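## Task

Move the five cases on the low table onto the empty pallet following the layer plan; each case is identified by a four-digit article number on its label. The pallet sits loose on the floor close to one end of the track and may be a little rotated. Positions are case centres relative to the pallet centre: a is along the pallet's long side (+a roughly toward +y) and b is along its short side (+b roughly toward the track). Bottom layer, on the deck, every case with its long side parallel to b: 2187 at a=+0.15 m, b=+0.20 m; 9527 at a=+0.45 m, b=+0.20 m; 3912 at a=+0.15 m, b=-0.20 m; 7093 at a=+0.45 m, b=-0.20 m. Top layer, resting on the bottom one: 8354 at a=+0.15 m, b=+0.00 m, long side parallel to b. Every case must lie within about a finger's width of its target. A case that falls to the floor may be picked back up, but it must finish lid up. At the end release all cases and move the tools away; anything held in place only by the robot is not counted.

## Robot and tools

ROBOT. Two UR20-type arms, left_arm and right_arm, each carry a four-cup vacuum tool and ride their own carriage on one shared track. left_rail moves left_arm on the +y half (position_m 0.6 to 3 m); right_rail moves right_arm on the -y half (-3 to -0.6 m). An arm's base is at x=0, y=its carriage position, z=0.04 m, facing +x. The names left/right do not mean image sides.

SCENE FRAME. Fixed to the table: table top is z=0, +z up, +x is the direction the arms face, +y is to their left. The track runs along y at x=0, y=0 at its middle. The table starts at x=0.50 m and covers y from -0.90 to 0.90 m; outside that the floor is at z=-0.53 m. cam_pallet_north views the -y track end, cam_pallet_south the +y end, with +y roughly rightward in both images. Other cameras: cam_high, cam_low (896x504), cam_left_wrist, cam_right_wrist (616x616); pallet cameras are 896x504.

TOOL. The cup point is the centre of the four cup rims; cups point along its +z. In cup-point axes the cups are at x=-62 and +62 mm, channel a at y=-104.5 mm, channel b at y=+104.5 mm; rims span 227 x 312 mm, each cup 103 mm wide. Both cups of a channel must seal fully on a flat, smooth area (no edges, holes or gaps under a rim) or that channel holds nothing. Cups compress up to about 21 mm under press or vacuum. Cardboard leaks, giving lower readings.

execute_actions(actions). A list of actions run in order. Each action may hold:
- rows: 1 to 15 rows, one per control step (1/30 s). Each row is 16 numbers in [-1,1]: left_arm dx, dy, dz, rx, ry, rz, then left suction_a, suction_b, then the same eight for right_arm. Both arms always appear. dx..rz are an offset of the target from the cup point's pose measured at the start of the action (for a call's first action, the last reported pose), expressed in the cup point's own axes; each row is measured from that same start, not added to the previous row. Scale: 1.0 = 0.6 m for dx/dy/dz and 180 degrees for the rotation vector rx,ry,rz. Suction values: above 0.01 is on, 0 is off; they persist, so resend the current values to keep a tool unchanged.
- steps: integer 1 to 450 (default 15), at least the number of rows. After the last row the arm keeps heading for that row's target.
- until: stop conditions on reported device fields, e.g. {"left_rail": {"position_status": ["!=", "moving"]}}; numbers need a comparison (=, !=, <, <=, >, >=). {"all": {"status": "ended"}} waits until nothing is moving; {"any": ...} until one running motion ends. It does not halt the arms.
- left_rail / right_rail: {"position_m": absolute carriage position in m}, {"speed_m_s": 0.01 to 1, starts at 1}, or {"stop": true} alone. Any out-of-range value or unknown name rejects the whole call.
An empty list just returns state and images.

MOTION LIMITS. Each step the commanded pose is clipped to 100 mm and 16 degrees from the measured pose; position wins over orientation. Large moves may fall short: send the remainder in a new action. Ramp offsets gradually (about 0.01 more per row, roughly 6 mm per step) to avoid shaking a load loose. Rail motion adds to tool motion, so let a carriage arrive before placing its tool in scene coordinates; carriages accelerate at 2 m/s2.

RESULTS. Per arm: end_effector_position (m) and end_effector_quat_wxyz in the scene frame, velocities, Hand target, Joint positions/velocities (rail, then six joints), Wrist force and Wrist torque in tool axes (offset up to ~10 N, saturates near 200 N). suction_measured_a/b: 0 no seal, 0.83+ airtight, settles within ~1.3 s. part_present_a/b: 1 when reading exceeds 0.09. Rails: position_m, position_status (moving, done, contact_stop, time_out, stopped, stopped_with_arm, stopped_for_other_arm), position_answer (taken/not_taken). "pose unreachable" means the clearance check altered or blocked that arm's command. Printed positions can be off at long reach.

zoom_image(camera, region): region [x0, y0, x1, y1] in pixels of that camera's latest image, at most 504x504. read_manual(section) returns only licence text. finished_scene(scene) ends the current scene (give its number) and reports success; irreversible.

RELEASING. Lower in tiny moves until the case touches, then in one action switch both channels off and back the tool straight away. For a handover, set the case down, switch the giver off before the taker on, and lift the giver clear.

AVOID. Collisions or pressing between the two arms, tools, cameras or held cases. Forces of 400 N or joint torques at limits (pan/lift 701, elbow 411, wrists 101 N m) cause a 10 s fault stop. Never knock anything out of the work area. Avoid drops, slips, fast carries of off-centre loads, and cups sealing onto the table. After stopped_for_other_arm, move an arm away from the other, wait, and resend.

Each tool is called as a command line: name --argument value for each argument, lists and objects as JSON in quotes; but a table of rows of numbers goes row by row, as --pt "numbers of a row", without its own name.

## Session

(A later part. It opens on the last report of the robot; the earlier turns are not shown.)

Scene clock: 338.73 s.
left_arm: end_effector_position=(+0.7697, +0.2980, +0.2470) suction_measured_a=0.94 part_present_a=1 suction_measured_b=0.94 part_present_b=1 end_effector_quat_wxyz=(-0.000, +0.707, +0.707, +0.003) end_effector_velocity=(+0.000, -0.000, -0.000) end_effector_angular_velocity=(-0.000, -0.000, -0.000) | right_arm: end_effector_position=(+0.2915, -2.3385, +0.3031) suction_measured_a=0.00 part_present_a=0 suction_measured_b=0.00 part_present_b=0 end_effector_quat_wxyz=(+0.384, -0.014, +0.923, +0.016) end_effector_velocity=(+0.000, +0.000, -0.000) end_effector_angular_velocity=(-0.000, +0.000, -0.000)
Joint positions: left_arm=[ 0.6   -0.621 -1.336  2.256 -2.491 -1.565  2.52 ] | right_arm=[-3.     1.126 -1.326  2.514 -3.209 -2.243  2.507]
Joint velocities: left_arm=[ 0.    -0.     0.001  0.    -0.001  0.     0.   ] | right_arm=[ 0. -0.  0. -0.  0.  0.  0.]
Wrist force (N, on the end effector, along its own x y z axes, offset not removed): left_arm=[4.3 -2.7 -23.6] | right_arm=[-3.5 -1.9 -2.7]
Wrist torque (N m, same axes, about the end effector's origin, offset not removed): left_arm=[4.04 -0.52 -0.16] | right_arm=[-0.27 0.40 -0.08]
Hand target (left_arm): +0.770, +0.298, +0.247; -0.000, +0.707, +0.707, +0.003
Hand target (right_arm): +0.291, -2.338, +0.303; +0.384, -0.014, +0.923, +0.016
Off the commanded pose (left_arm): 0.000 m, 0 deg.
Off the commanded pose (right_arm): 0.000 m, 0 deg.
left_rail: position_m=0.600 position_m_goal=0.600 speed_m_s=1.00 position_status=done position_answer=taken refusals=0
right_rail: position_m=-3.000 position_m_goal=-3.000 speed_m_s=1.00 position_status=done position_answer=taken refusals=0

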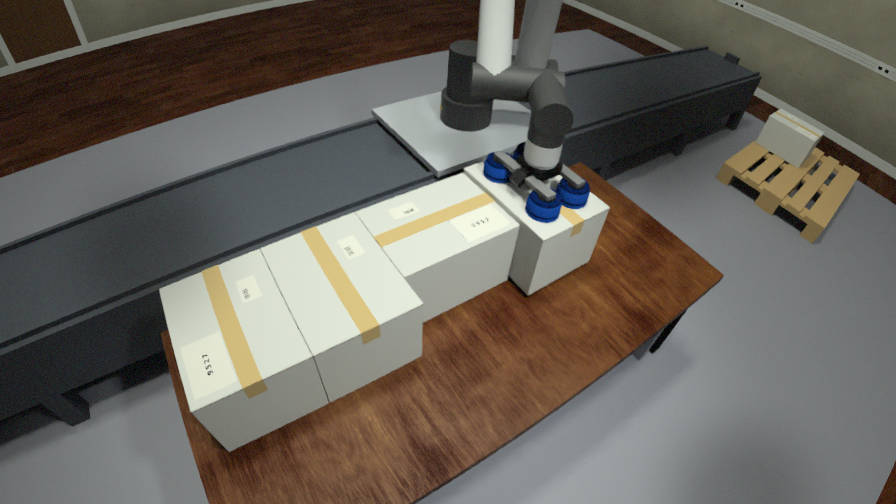

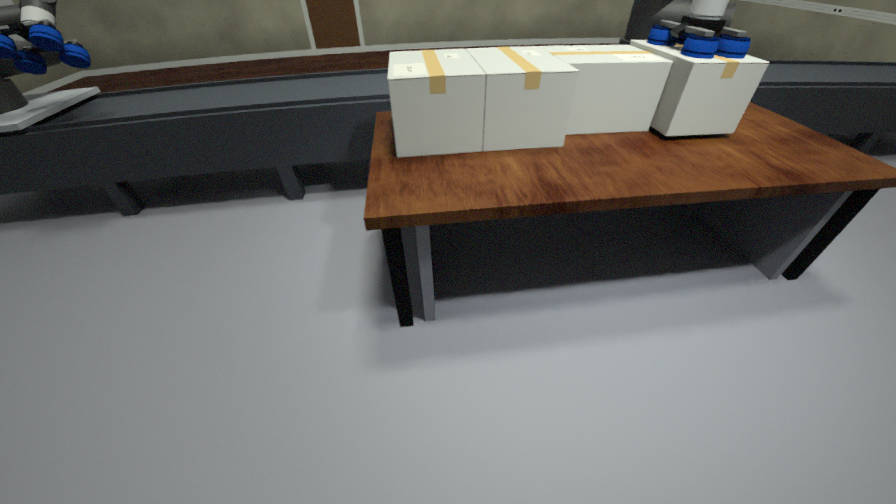

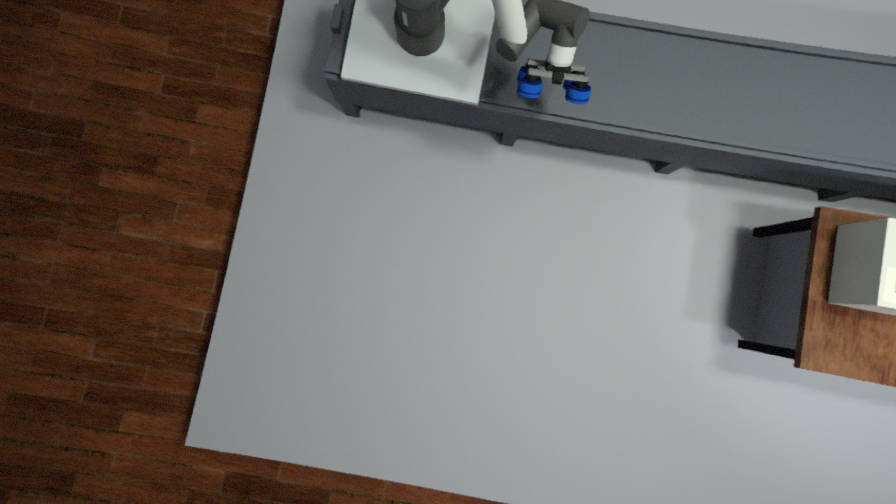

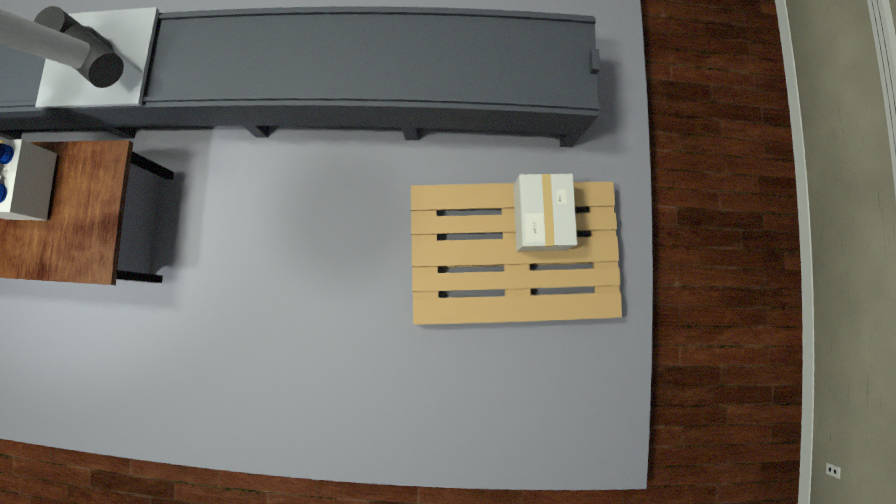

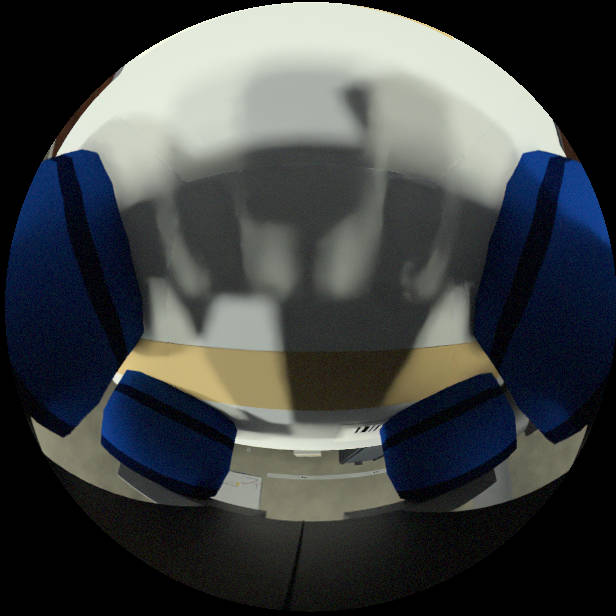

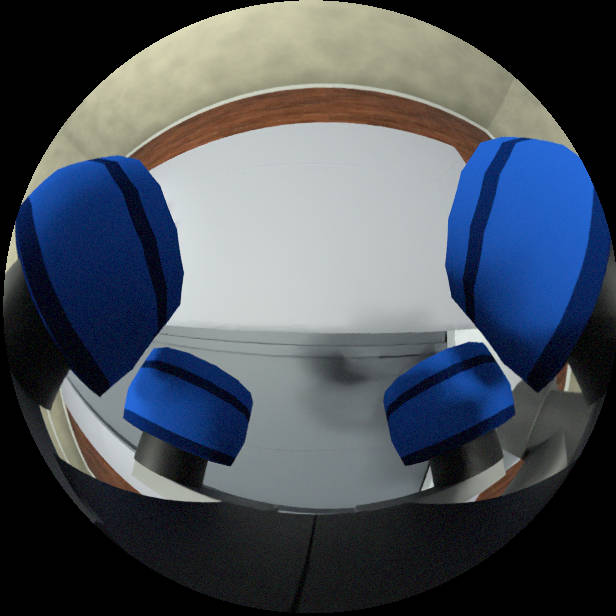

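execute_actions --actions '[{"rows": [[0.005,0.002,-0.004,0,0,0,1,1,0,0,0,0,0,0,0,0],[0.015,0.007,-0.009,0,0,0,1,1,0,0,0,0,0,0,0,0],[0.03,0.014,-0.015,0,0,0,1,1,0,0,0,0,0,0,0,0],[0.05,0.024,-0.021,0,0,0,1,1,0,0,0,0,0,0,0,0],[0.075,0.036,-0.027,0,0,0,1,1,0,0,0,0,0,0,0,0],[0.10,0.048,-0.032,0,0,0,1,1,0,0,0,0,0,0,0,0],[0.13,0.062,-0.036,0,0,0,1,1,0,0,0,0,0,0,0,0],[0.16,0.077,-0.04,0,0,0,1,1,0,0,0,0,0,0,0,0],[0.19,0.091,-0.04,0,0,0,1,1,0,0,0,0,0,0,0,0],[0.22,0.106,-0.04,0,0,0,1,1,0,0,0,0,0,0,0,0],[0.25,0.12,-0.04,0,0,0,1,1,0,0,0,0,0,0,0,0],[0.29,0.14,-0.04,0,0,0,1,1,0,0,0,0,0,0,0,0],[0.33,0.158,-0.04,0,0,0,1,1,0,0,0,0,0,0,0,0],[0.40,0.19,-0.04,0,0,0,1,1,0,0,0,0,0,0,0,0],[0.50,0.24,-0.04,0,0,0,1,1,0,0,0,0,0,0,0,0]], "steps": 27, "left_rail": {"position_m": 3.0}},{"rows": [[0.95,0.45,0.25,0,0,-0.0202,1,1,0,0,0,0,0,0,0,0]], "steps": 120, "until": {"left_rail": {"position_status": ["!=", "moving"]}}}]'

Scene clock: 365.07 s.
left_arm: end_effector_position=(+1.1662, +3.5464, +0.1290) suction_measured_a=0.94 part_present_a=1 suction_measured_b=0.94 part_present_b=1 end_effector_quat_wxyz=(+0.000, +0.683, +0.730, +0.005) end_effector_velocity=(+0.001, -0.004, -0.001) end_effector_angular_velocity=(-0.008, +0.003, -0.004) | right_arm: end_effector_position=(+0.2915, -2.3385, +0.3031) suction_measured_a=0.00 part_present_a=0 suction_measured_b=0.00 part_present_b=0 end_effector_quat_wxyz=(+0.384, -0.014, +0.923, +0.016) end_effector_velocity=(-0.000, -0.000, +0.000) end_effector_angular_velocity=(+0.000, -0.000, -0.000)
Joint positions: left_arm=[ 3.     0.281 -0.834  1.588 -2.333 -1.567  3.355] | right_arm=[-3.     1.126 -1.326  2.514 -3.209 -2.243  2.507]
Joint velocities: left_arm=[ 0.    -0.002  0.    -0.001  0.006 -0.007  0.002] | right_arm=[ 0.  0. -0.  0.  0. -0.  0.]
Wrist force (N, on the end effector, along its own x y z axes, offset not removed): left_arm=[23.8 1.9 -17.7] | right_arm=[-0.6 -2.0 -2.0]
Wrist torque (N m, same axes, about the end effector's origin, offset not removed): left_arm=[5.21 1.38 -0.84] | right_arm=[-0.23 0.08 -0.05]
Hand target (left_arm): +1.166, +3.547, +0.129; +0.000, +0.683, +0.730, +0.005
Hand target (right_arm): +0.291, -2.338, +0.303; +0.384, -0.014, +0.923, +0.016
Off the commanded pose (left_arm): 0.000 m, 0 deg.
Off the commanded pose (right_arm): 0.000 m, 0 deg.
left_rail: position_m=3.000 position_m_goal=3.000 speed_m_s=1.00 position_status=done position_answer=taken refusals=0
right_rail: position_m=-3.000 position_m_goal=-3.000 speed_m_s=1.00 position_status=done position_answer=taken refusals=0

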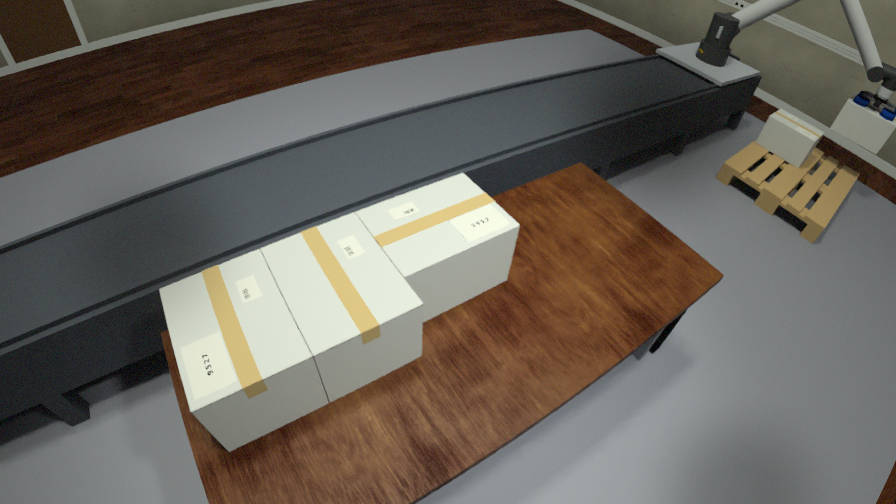

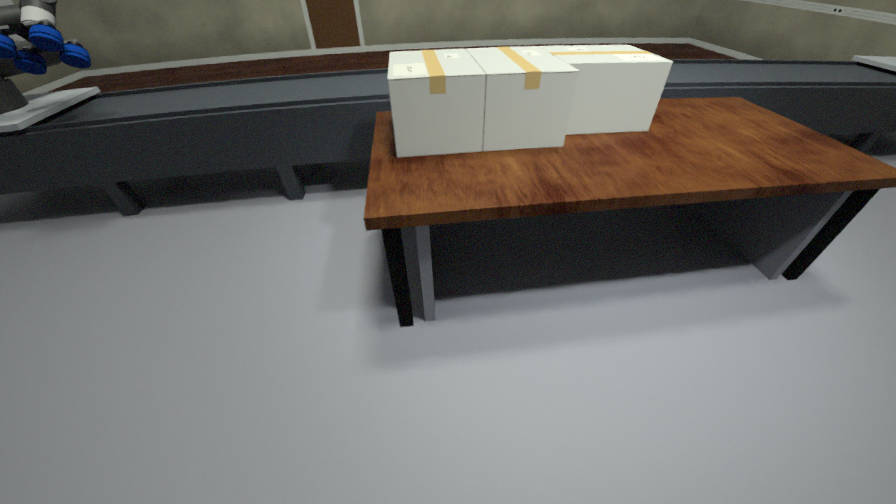

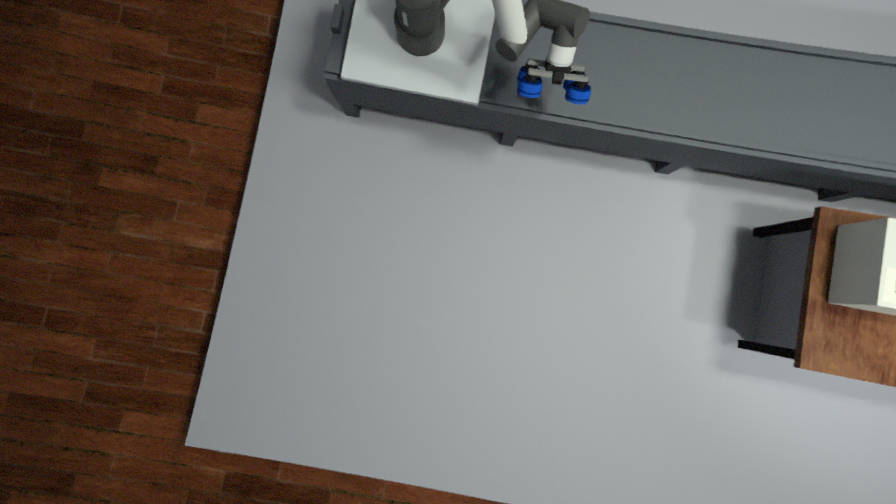

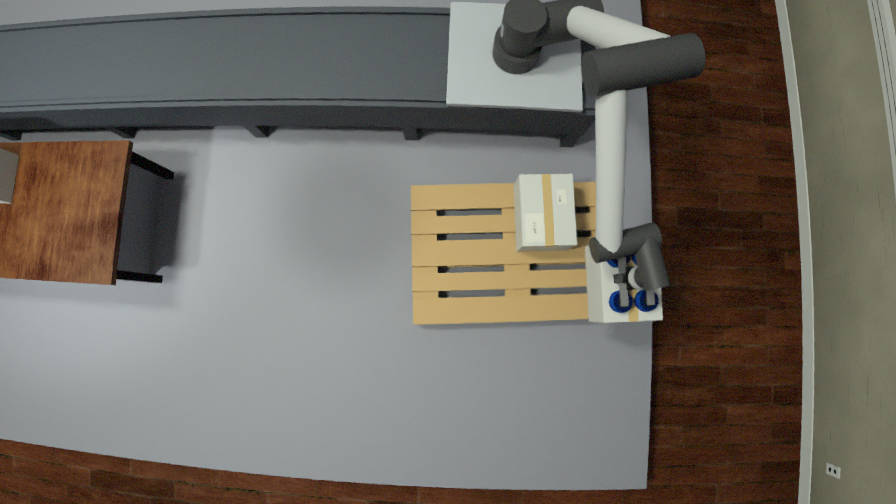

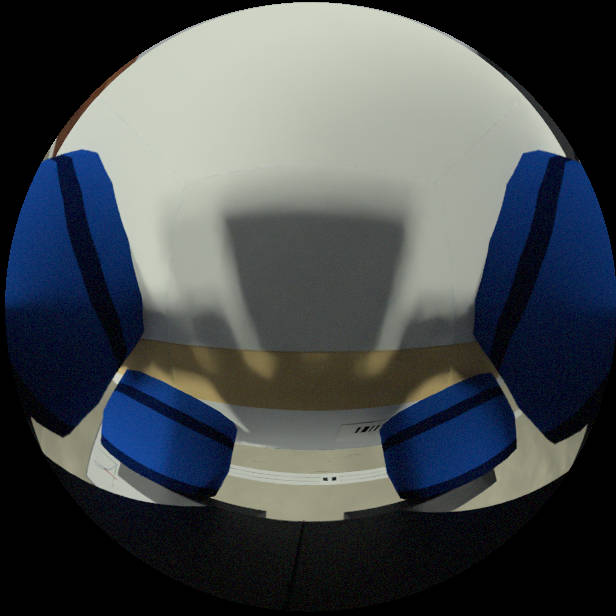

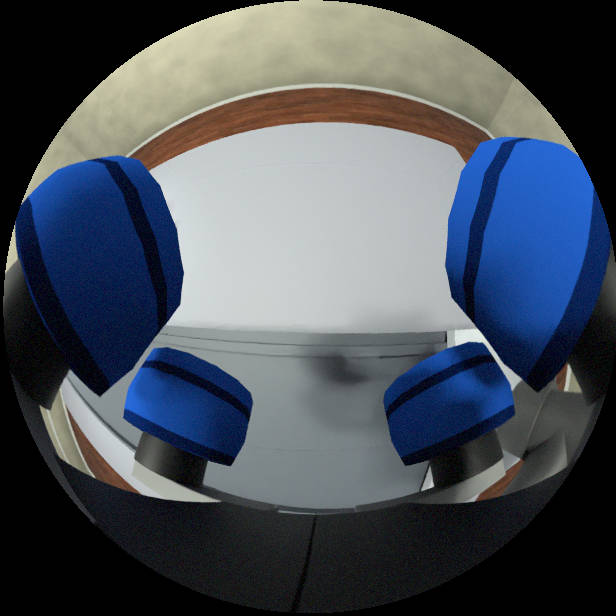

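execute_actions --actions '[{"rows": [[0,0,0.005,0,0,0,1,1,0,0,0,0,0,0,0,0],[0,0,0.015,0,0,0,1,1,0,0,0,0,0,0,0,0],[0,0,0.03,0,0,0,1,1,0,0,0,0,0,0,0,0],[0,0,0.05,0,0,0,1,1,0,0,0,0,0,0,0,0],[-0.002,0,0.075,0,0,0,1,1,0,0,0,0,0,0,0,0],[-0.004,0,0.10,0,0,0,1,1,0,0,0,0,0,0,0,0],[-0.006,0,0.125,0,0,0,1,1,0,0,0,0,0,0,0,0],[-0.008,0,0.15,0,0,0,1,1,0,0,0,0,0,0,0,0],[-0.011,0,0.18,0,0,0,1,1,0,0,0,0,0,0,0,0],[-0.014,-0.001,0.21,0,0,0,1,1,0,0,0,0,0,0,0,0],[-0.017,-0.001,0.25,0,0,0,1,1,0,0,0,0,0,0,0,0],[-0.021,-0.001,0.29,0,0,0,1,1,0,0,0,0,0,0,0,0],[-0.026,-0.002,0.34,0,0,0,1,1,0,0,0,0,0,0,0,0],[-0.032,-0.002,0.40,0,0,0,1,1,0,0,0,0,0,0,0,0],[-0.0373,-0.002,0.457,0,0,0,1,1,0,0,0,0,0,0,0,0]], "steps": 40}]'

Scene clock: 371.80 s.
left_arm: end_effector_position=(+1.1683, +3.5258, -0.1451) suction_measured_a=0.94 part_present_a=1 suction_measured_b=0.94 part_present_b=1 end_effector_quat_wxyz=(+0.000, +0.683, +0.730, +0.005) end_effector_velocity=(+0.001, +0.000, -0.003) end_effector_angular_velocity=(+0.000, +0.000, -0.000) | right_arm: end_effector_position=(+0.2915, -2.3385, +0.3031) suction_measured_a=0.00 part_present_a=0 suction_measured_b=0.00 part_present_b=0 end_effector_quat_wxyz=(+0.384, -0.014, +0.923, +0.016) end_effector_velocity=(+0.000, +0.000, -0.000) end_effector_angular_velocity=(-0.000, +0.000, +0.000)
Joint positions: left_arm=[ 3.     0.264 -0.593  1.601 -2.587 -1.567  3.339] | right_arm=[-3.     1.126 -1.326  2.514 -3.209 -2.243  2.507]
Joint velocities: left_arm=[ 0.    -0.     0.003 -0.002 -0.001  0.    -0.   ] | right_arm=[ 0. -0.  0. -0. -0.  0. -0.]
Wrist force (N, on the end effector, along its own x y z axes, offset not removed): left_arm=[-1.6 0.7 -15.5] | right_arm=[-1.8 -1.4 -2.8]
Wrist torque (N m, same axes, about the end effector's origin, offset not removed): left_arm=[4.55 -0.18 -0.05] | right_arm=[-0.22 0.19 -0.12]
Hand target (left_arm): +1.168, +3.526, -0.146; +0.000, +0.683, +0.730, +0.005
Hand target (right_arm): +0.291, -2.338, +0.303; +0.384, -0.014, +0.923, +0.016
Off the commanded pose (left_arm): 0.000 m, 0 deg.
Off the commanded pose (right_arm): 0.000 m, 0 deg.
left_rail: position_m=3.000 position_m_goal=3.000 speed_m_s=1.00 position_status=done position_answer=taken refusals=0
right_rail: position_m=-3.000 position_m_goal=-3.000 speed_m_s=1.00 position_status=done position_answer=taken refusals=0

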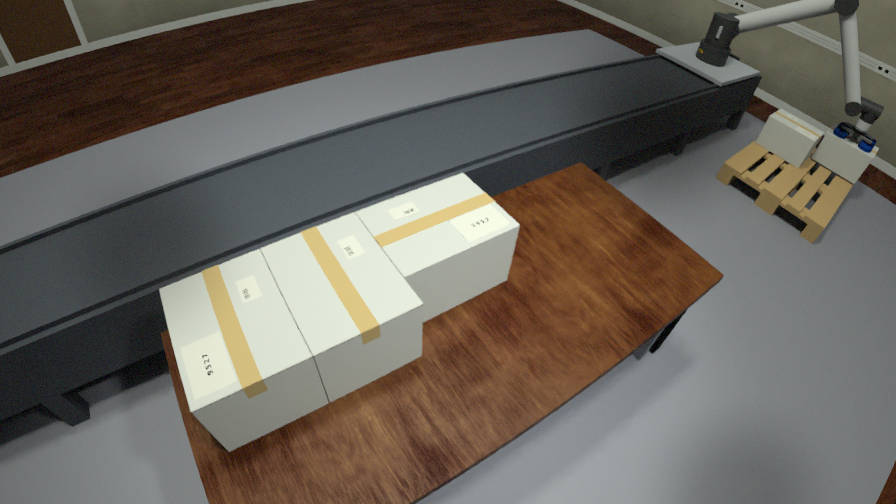

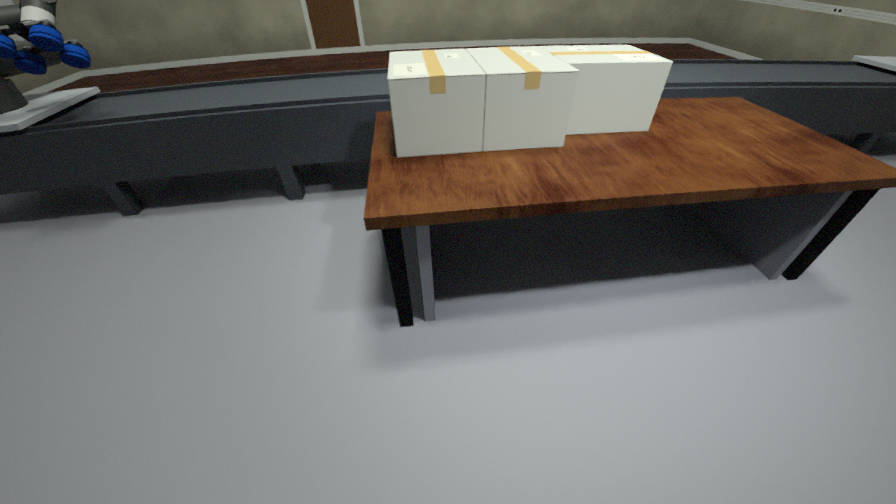

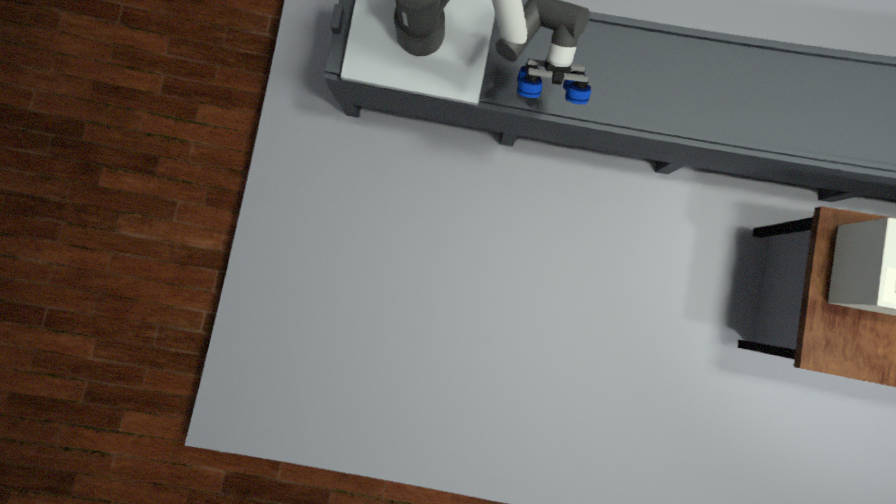

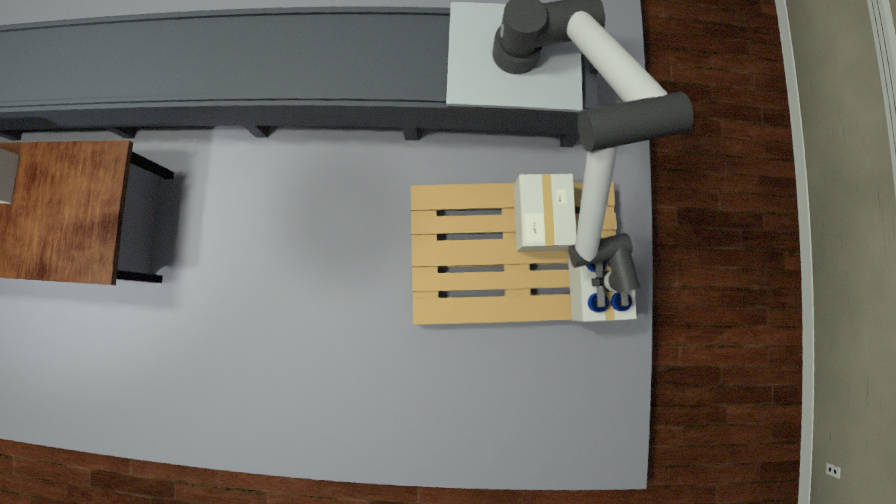

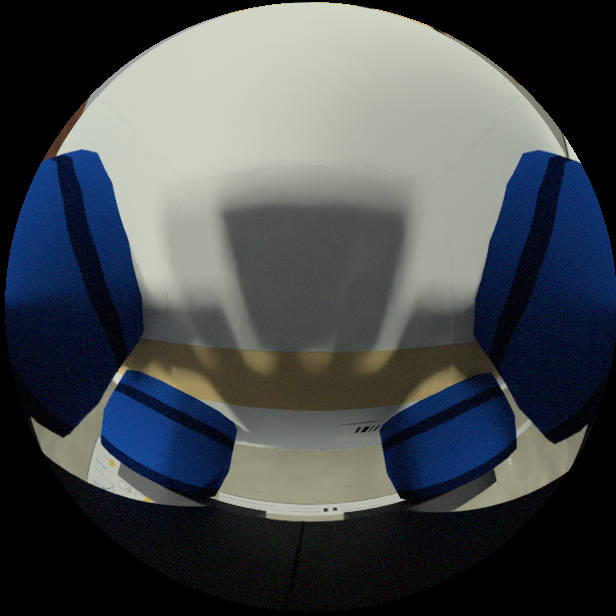

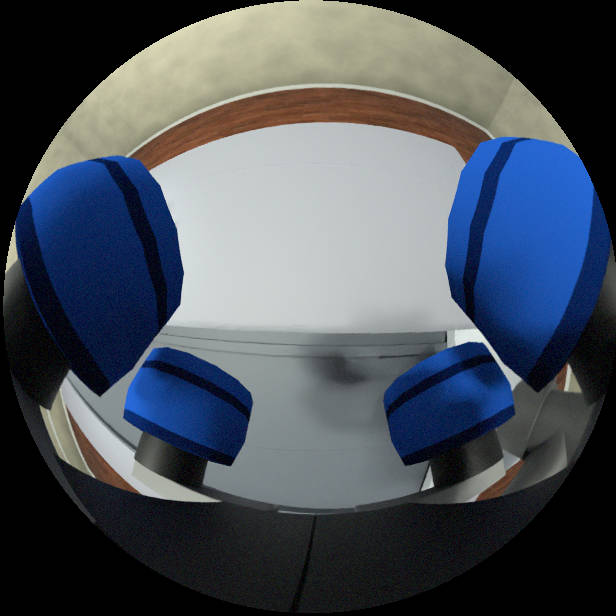

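zoom_image --camera "cam_pallet_south" --region '[540, 230, 650, 340]'

Region (540, 230, 650, 340) of cam_pallet_south's 896x504 image, scaled by 4.582, with more detail than that image has.

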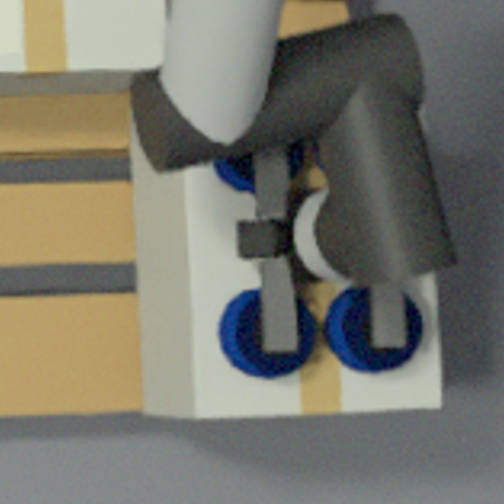

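execute_actions --actions '[{"rows": [[0,0,0.004,0,0,0,1,1,0,0,0,0,0,0,0,0],[0,0,0.008,0,0,0,1,1,0,0,0,0,0,0,0,0],[0,0,0.012,0,0,0,1,1,0,0,0,0,0,0,0,0],[0,0,0.014,0,0,0,1,1,0,0,0,0,0,0,0,0]], "steps": 12}]'

Scene clock: 376.20 s.
left_arm: end_effector_position=(+1.1683, +3.5258, -0.1528) suction_measured_a=0.94 part_present_a=1 suction_measured_b=0.94 part_present_b=1 end_effector_quat_wxyz=(+0.000, +0.683, +0.730, +0.005) end_effector_velocity=(+0.000, +0.000, -0.006) end_effector_angular_velocity=(+0.000, -0.001, +0.000) | right_arm: end_effector_position=(+0.2915, -2.3385, +0.3031) suction_measured_a=0.00 part_present_a=0 suction_measured_b=0.00 part_present_b=0 end_effector_quat_wxyz=(+0.384, -0.014, +0.923, +0.016) end_effector_velocity=(+0.000, +0.000, -0.000) end_effector_angular_velocity=(-0.000, -0.000, +0.000)
Joint positions: left_arm=[ 3.     0.264 -0.586  1.6   -2.593 -1.567  3.339] | right_arm=[-3.     1.126 -1.326  2.514 -3.209 -2.243  2.507]
Joint velocities: left_arm=[ 0.     0.     0.006 -0.002 -0.005  0.    -0.   ] | right_arm=[ 0.  0.  0. -0. -0. -0. -0.]
Wrist force (N, on the end effector, along its own x y z axes, offset not removed): left_arm=[2.6 1.8 -17.4] | right_arm=[-5.3 -3.0 0.2]
Wrist torque (N m, same axes, about the end effector's origin, offset not removed): left_arm=[4.58 -0.65 0.04] | right_arm=[-0.43 0.66 -0.13]
Hand target (left_arm): +1.168, +3.526, -0.153; +0.000, +0.683, +0.730, +0.005
Hand target (right_arm): +0.291, -2.338, +0.303; +0.384, -0.014, +0.923, +0.016
Off the commanded pose (left_arm): 0.001 m, 0 deg.
Off the commanded pose (right_arm): 0.000 m, 0 deg.
left_rail: position_m=3.000 position_m_goal=3.000 speed_m_s=1.00 position_status=done position_answer=taken refusals=0
right_rail: position_m=-3.000 position_m_goal=-3.000 speed_m_s=1.00 position_status=done position_answer=taken refusals=0

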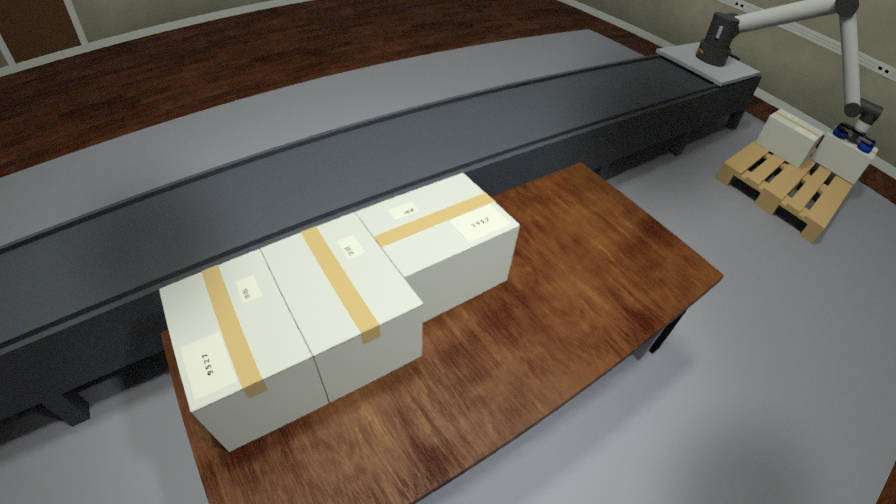

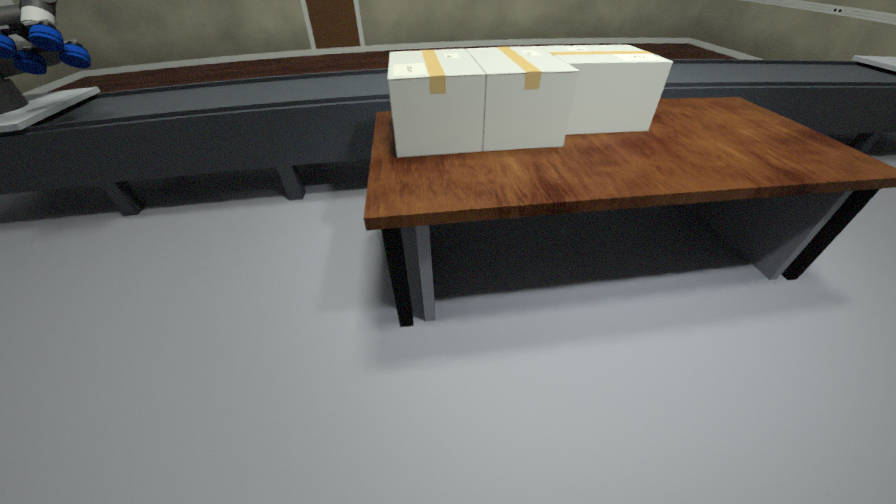

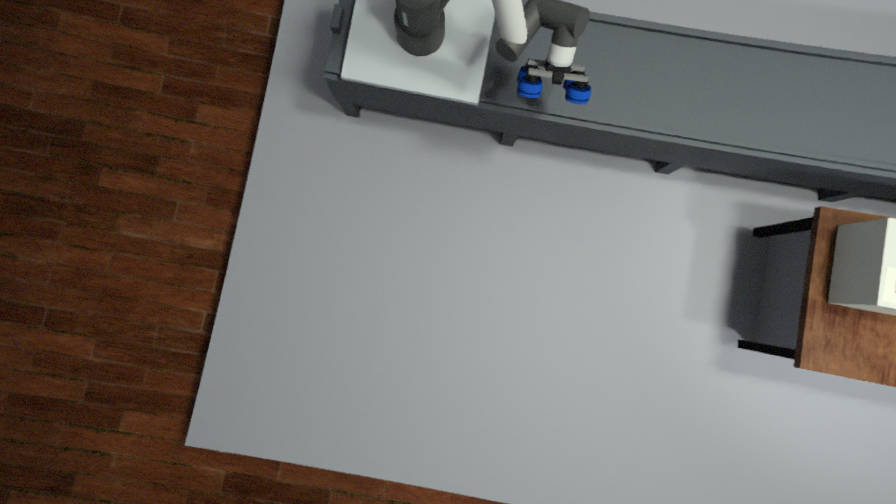

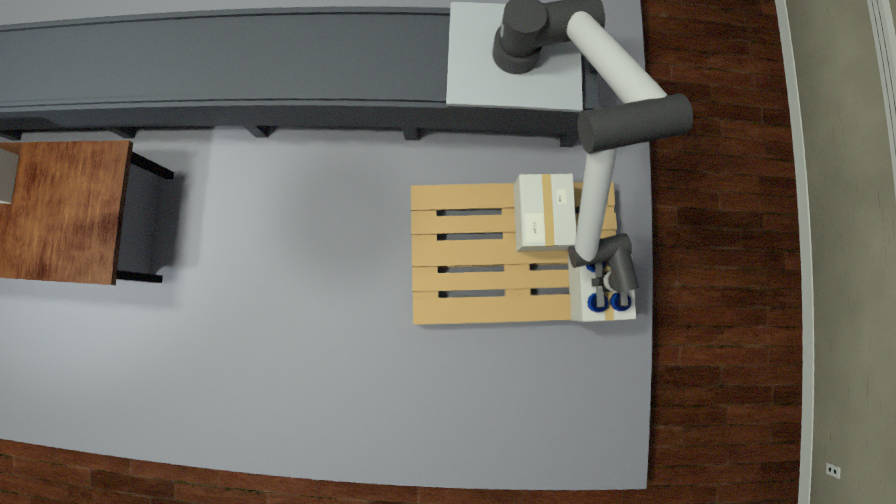

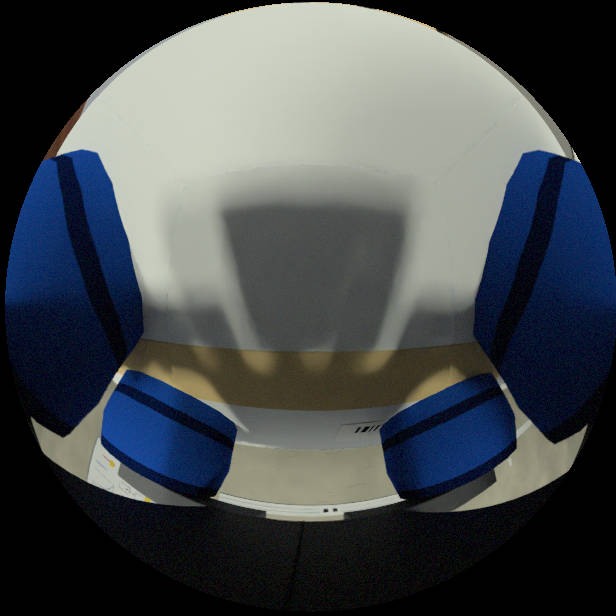

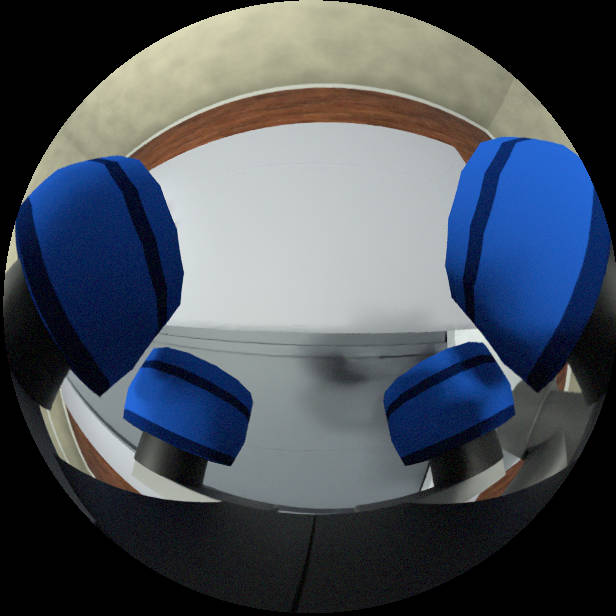

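execute_actions --actions '[{"rows": [[0,0,0.004,0,0,0,1,1,0,0,0,0,0,0,0,0]], "steps": 8}]'

Scene clock: 378.60 s.
left_arm: end_effector_position=(+1.1683, +3.5259, -0.1549) suction_measured_a=0.94 part_present_a=1 suction_measured_b=0.94 part_present_b=1 end_effector_quat_wxyz=(+0.000, +0.683, +0.730, +0.005) end_effector_velocity=(-0.000, -0.000, -0.003) end_effector_angular_velocity=(-0.000, +0.000, -0.000) | right_arm: end_effector_position=(+0.2915, -2.3385, +0.3031) suction_measured_a=0.00 part_present_a=0 suction_measured_b=0.00 part_present_b=0 end_effector_quat_wxyz=(+0.384, -0.014, +0.923, +0.016) end_effector_velocity=(-0.000, -0.000, +0.000) end_effector_angular_velocity=(+0.000, -0.000, +0.000)
Joint positions: left_arm=[ 3.     0.265 -0.584  1.599 -2.594 -1.567  3.339] | right_arm=[-3.     1.126 -1.326  2.514 -3.209 -2.243  2.507]
Joint velocities: left_arm=[ 0.     0.     0.003 -0.001 -0.002 -0.     0.   ] | right_arm=[ 0.  0. -0.  0.  0. -0.  0.]
Wrist force (N, on the end effector, along its own x y z axes, offset not removed): left_arm=[4.3 2.0 -16.3] | right_arm=[-4.1 -2.3 -0.6]
Wrist torque (N m, same axes, about the end effector's origin, offset not removed): left_arm=[4.72 -0.68 -0.03] | right_arm=[-0.22 0.45 -0.14]
Hand target (left_arm): +1.168, +3.526, -0.155; +0.000, +0.683, +0.730, +0.005
Hand target (right_arm): +0.291, -2.338, +0.303; +0.384, -0.014, +0.923, +0.016
Off the commanded pose (left_arm): 0.000 m, 0 deg.
Off the commanded pose (right_arm): 0.000 m, 0 deg.
left_rail: position_m=3.000 position_m_goal=3.000 speed_m_s=1.00 position_status=done position_answer=taken refusals=0
right_rail: position_m=-3.000 position_m_goal=-3.000 speed_m_s=1.00 position_status=done position_answer=taken refusals=0

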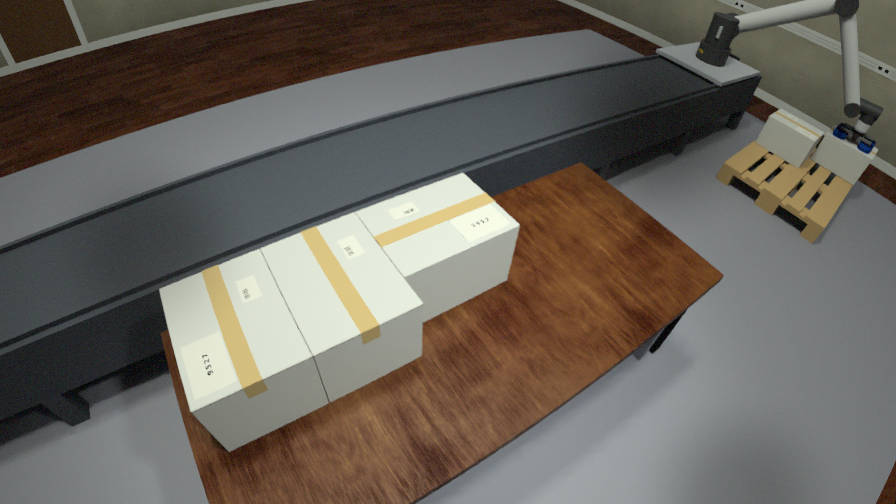

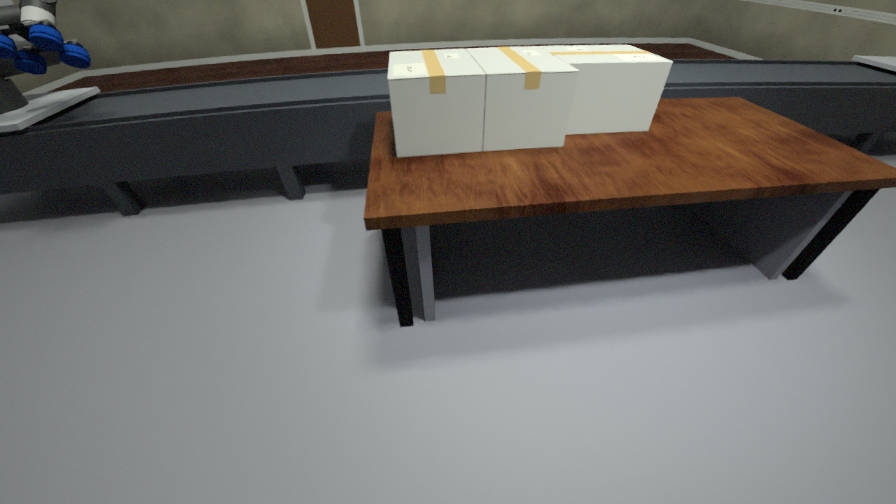

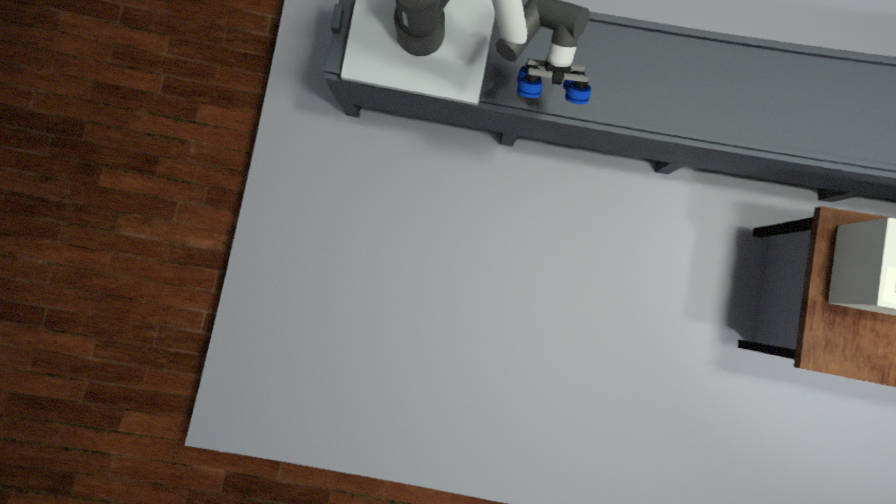

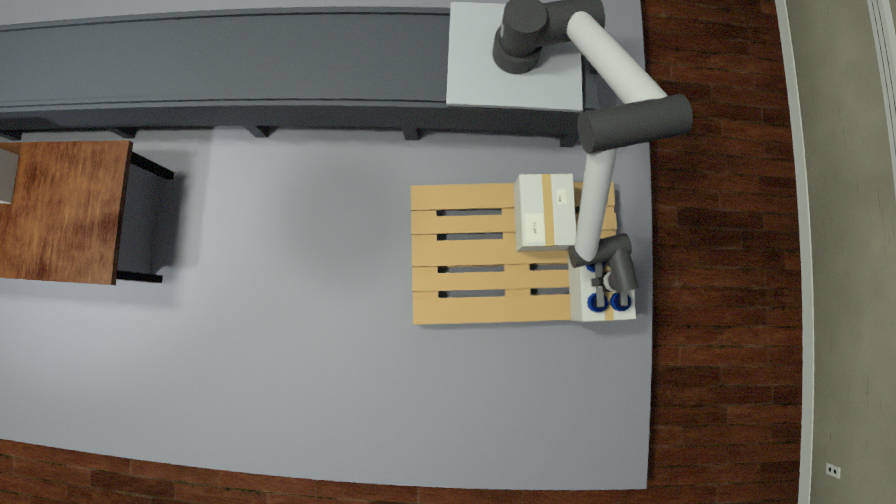

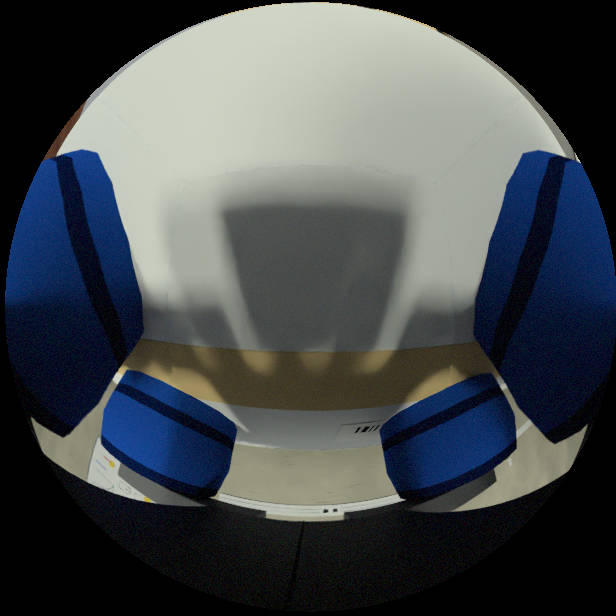

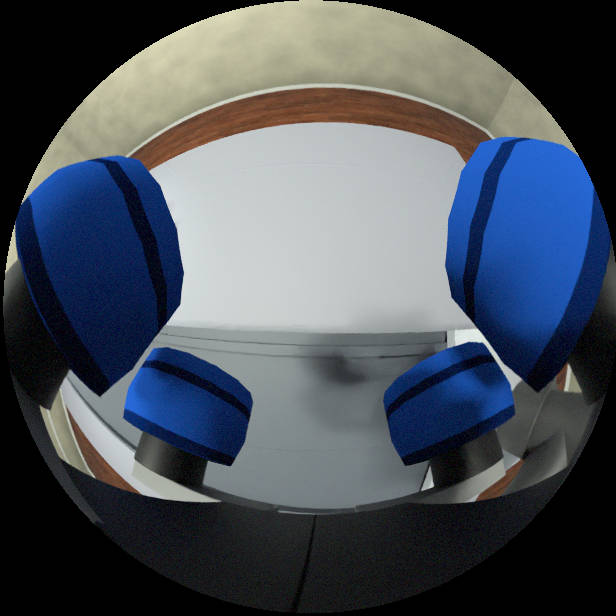

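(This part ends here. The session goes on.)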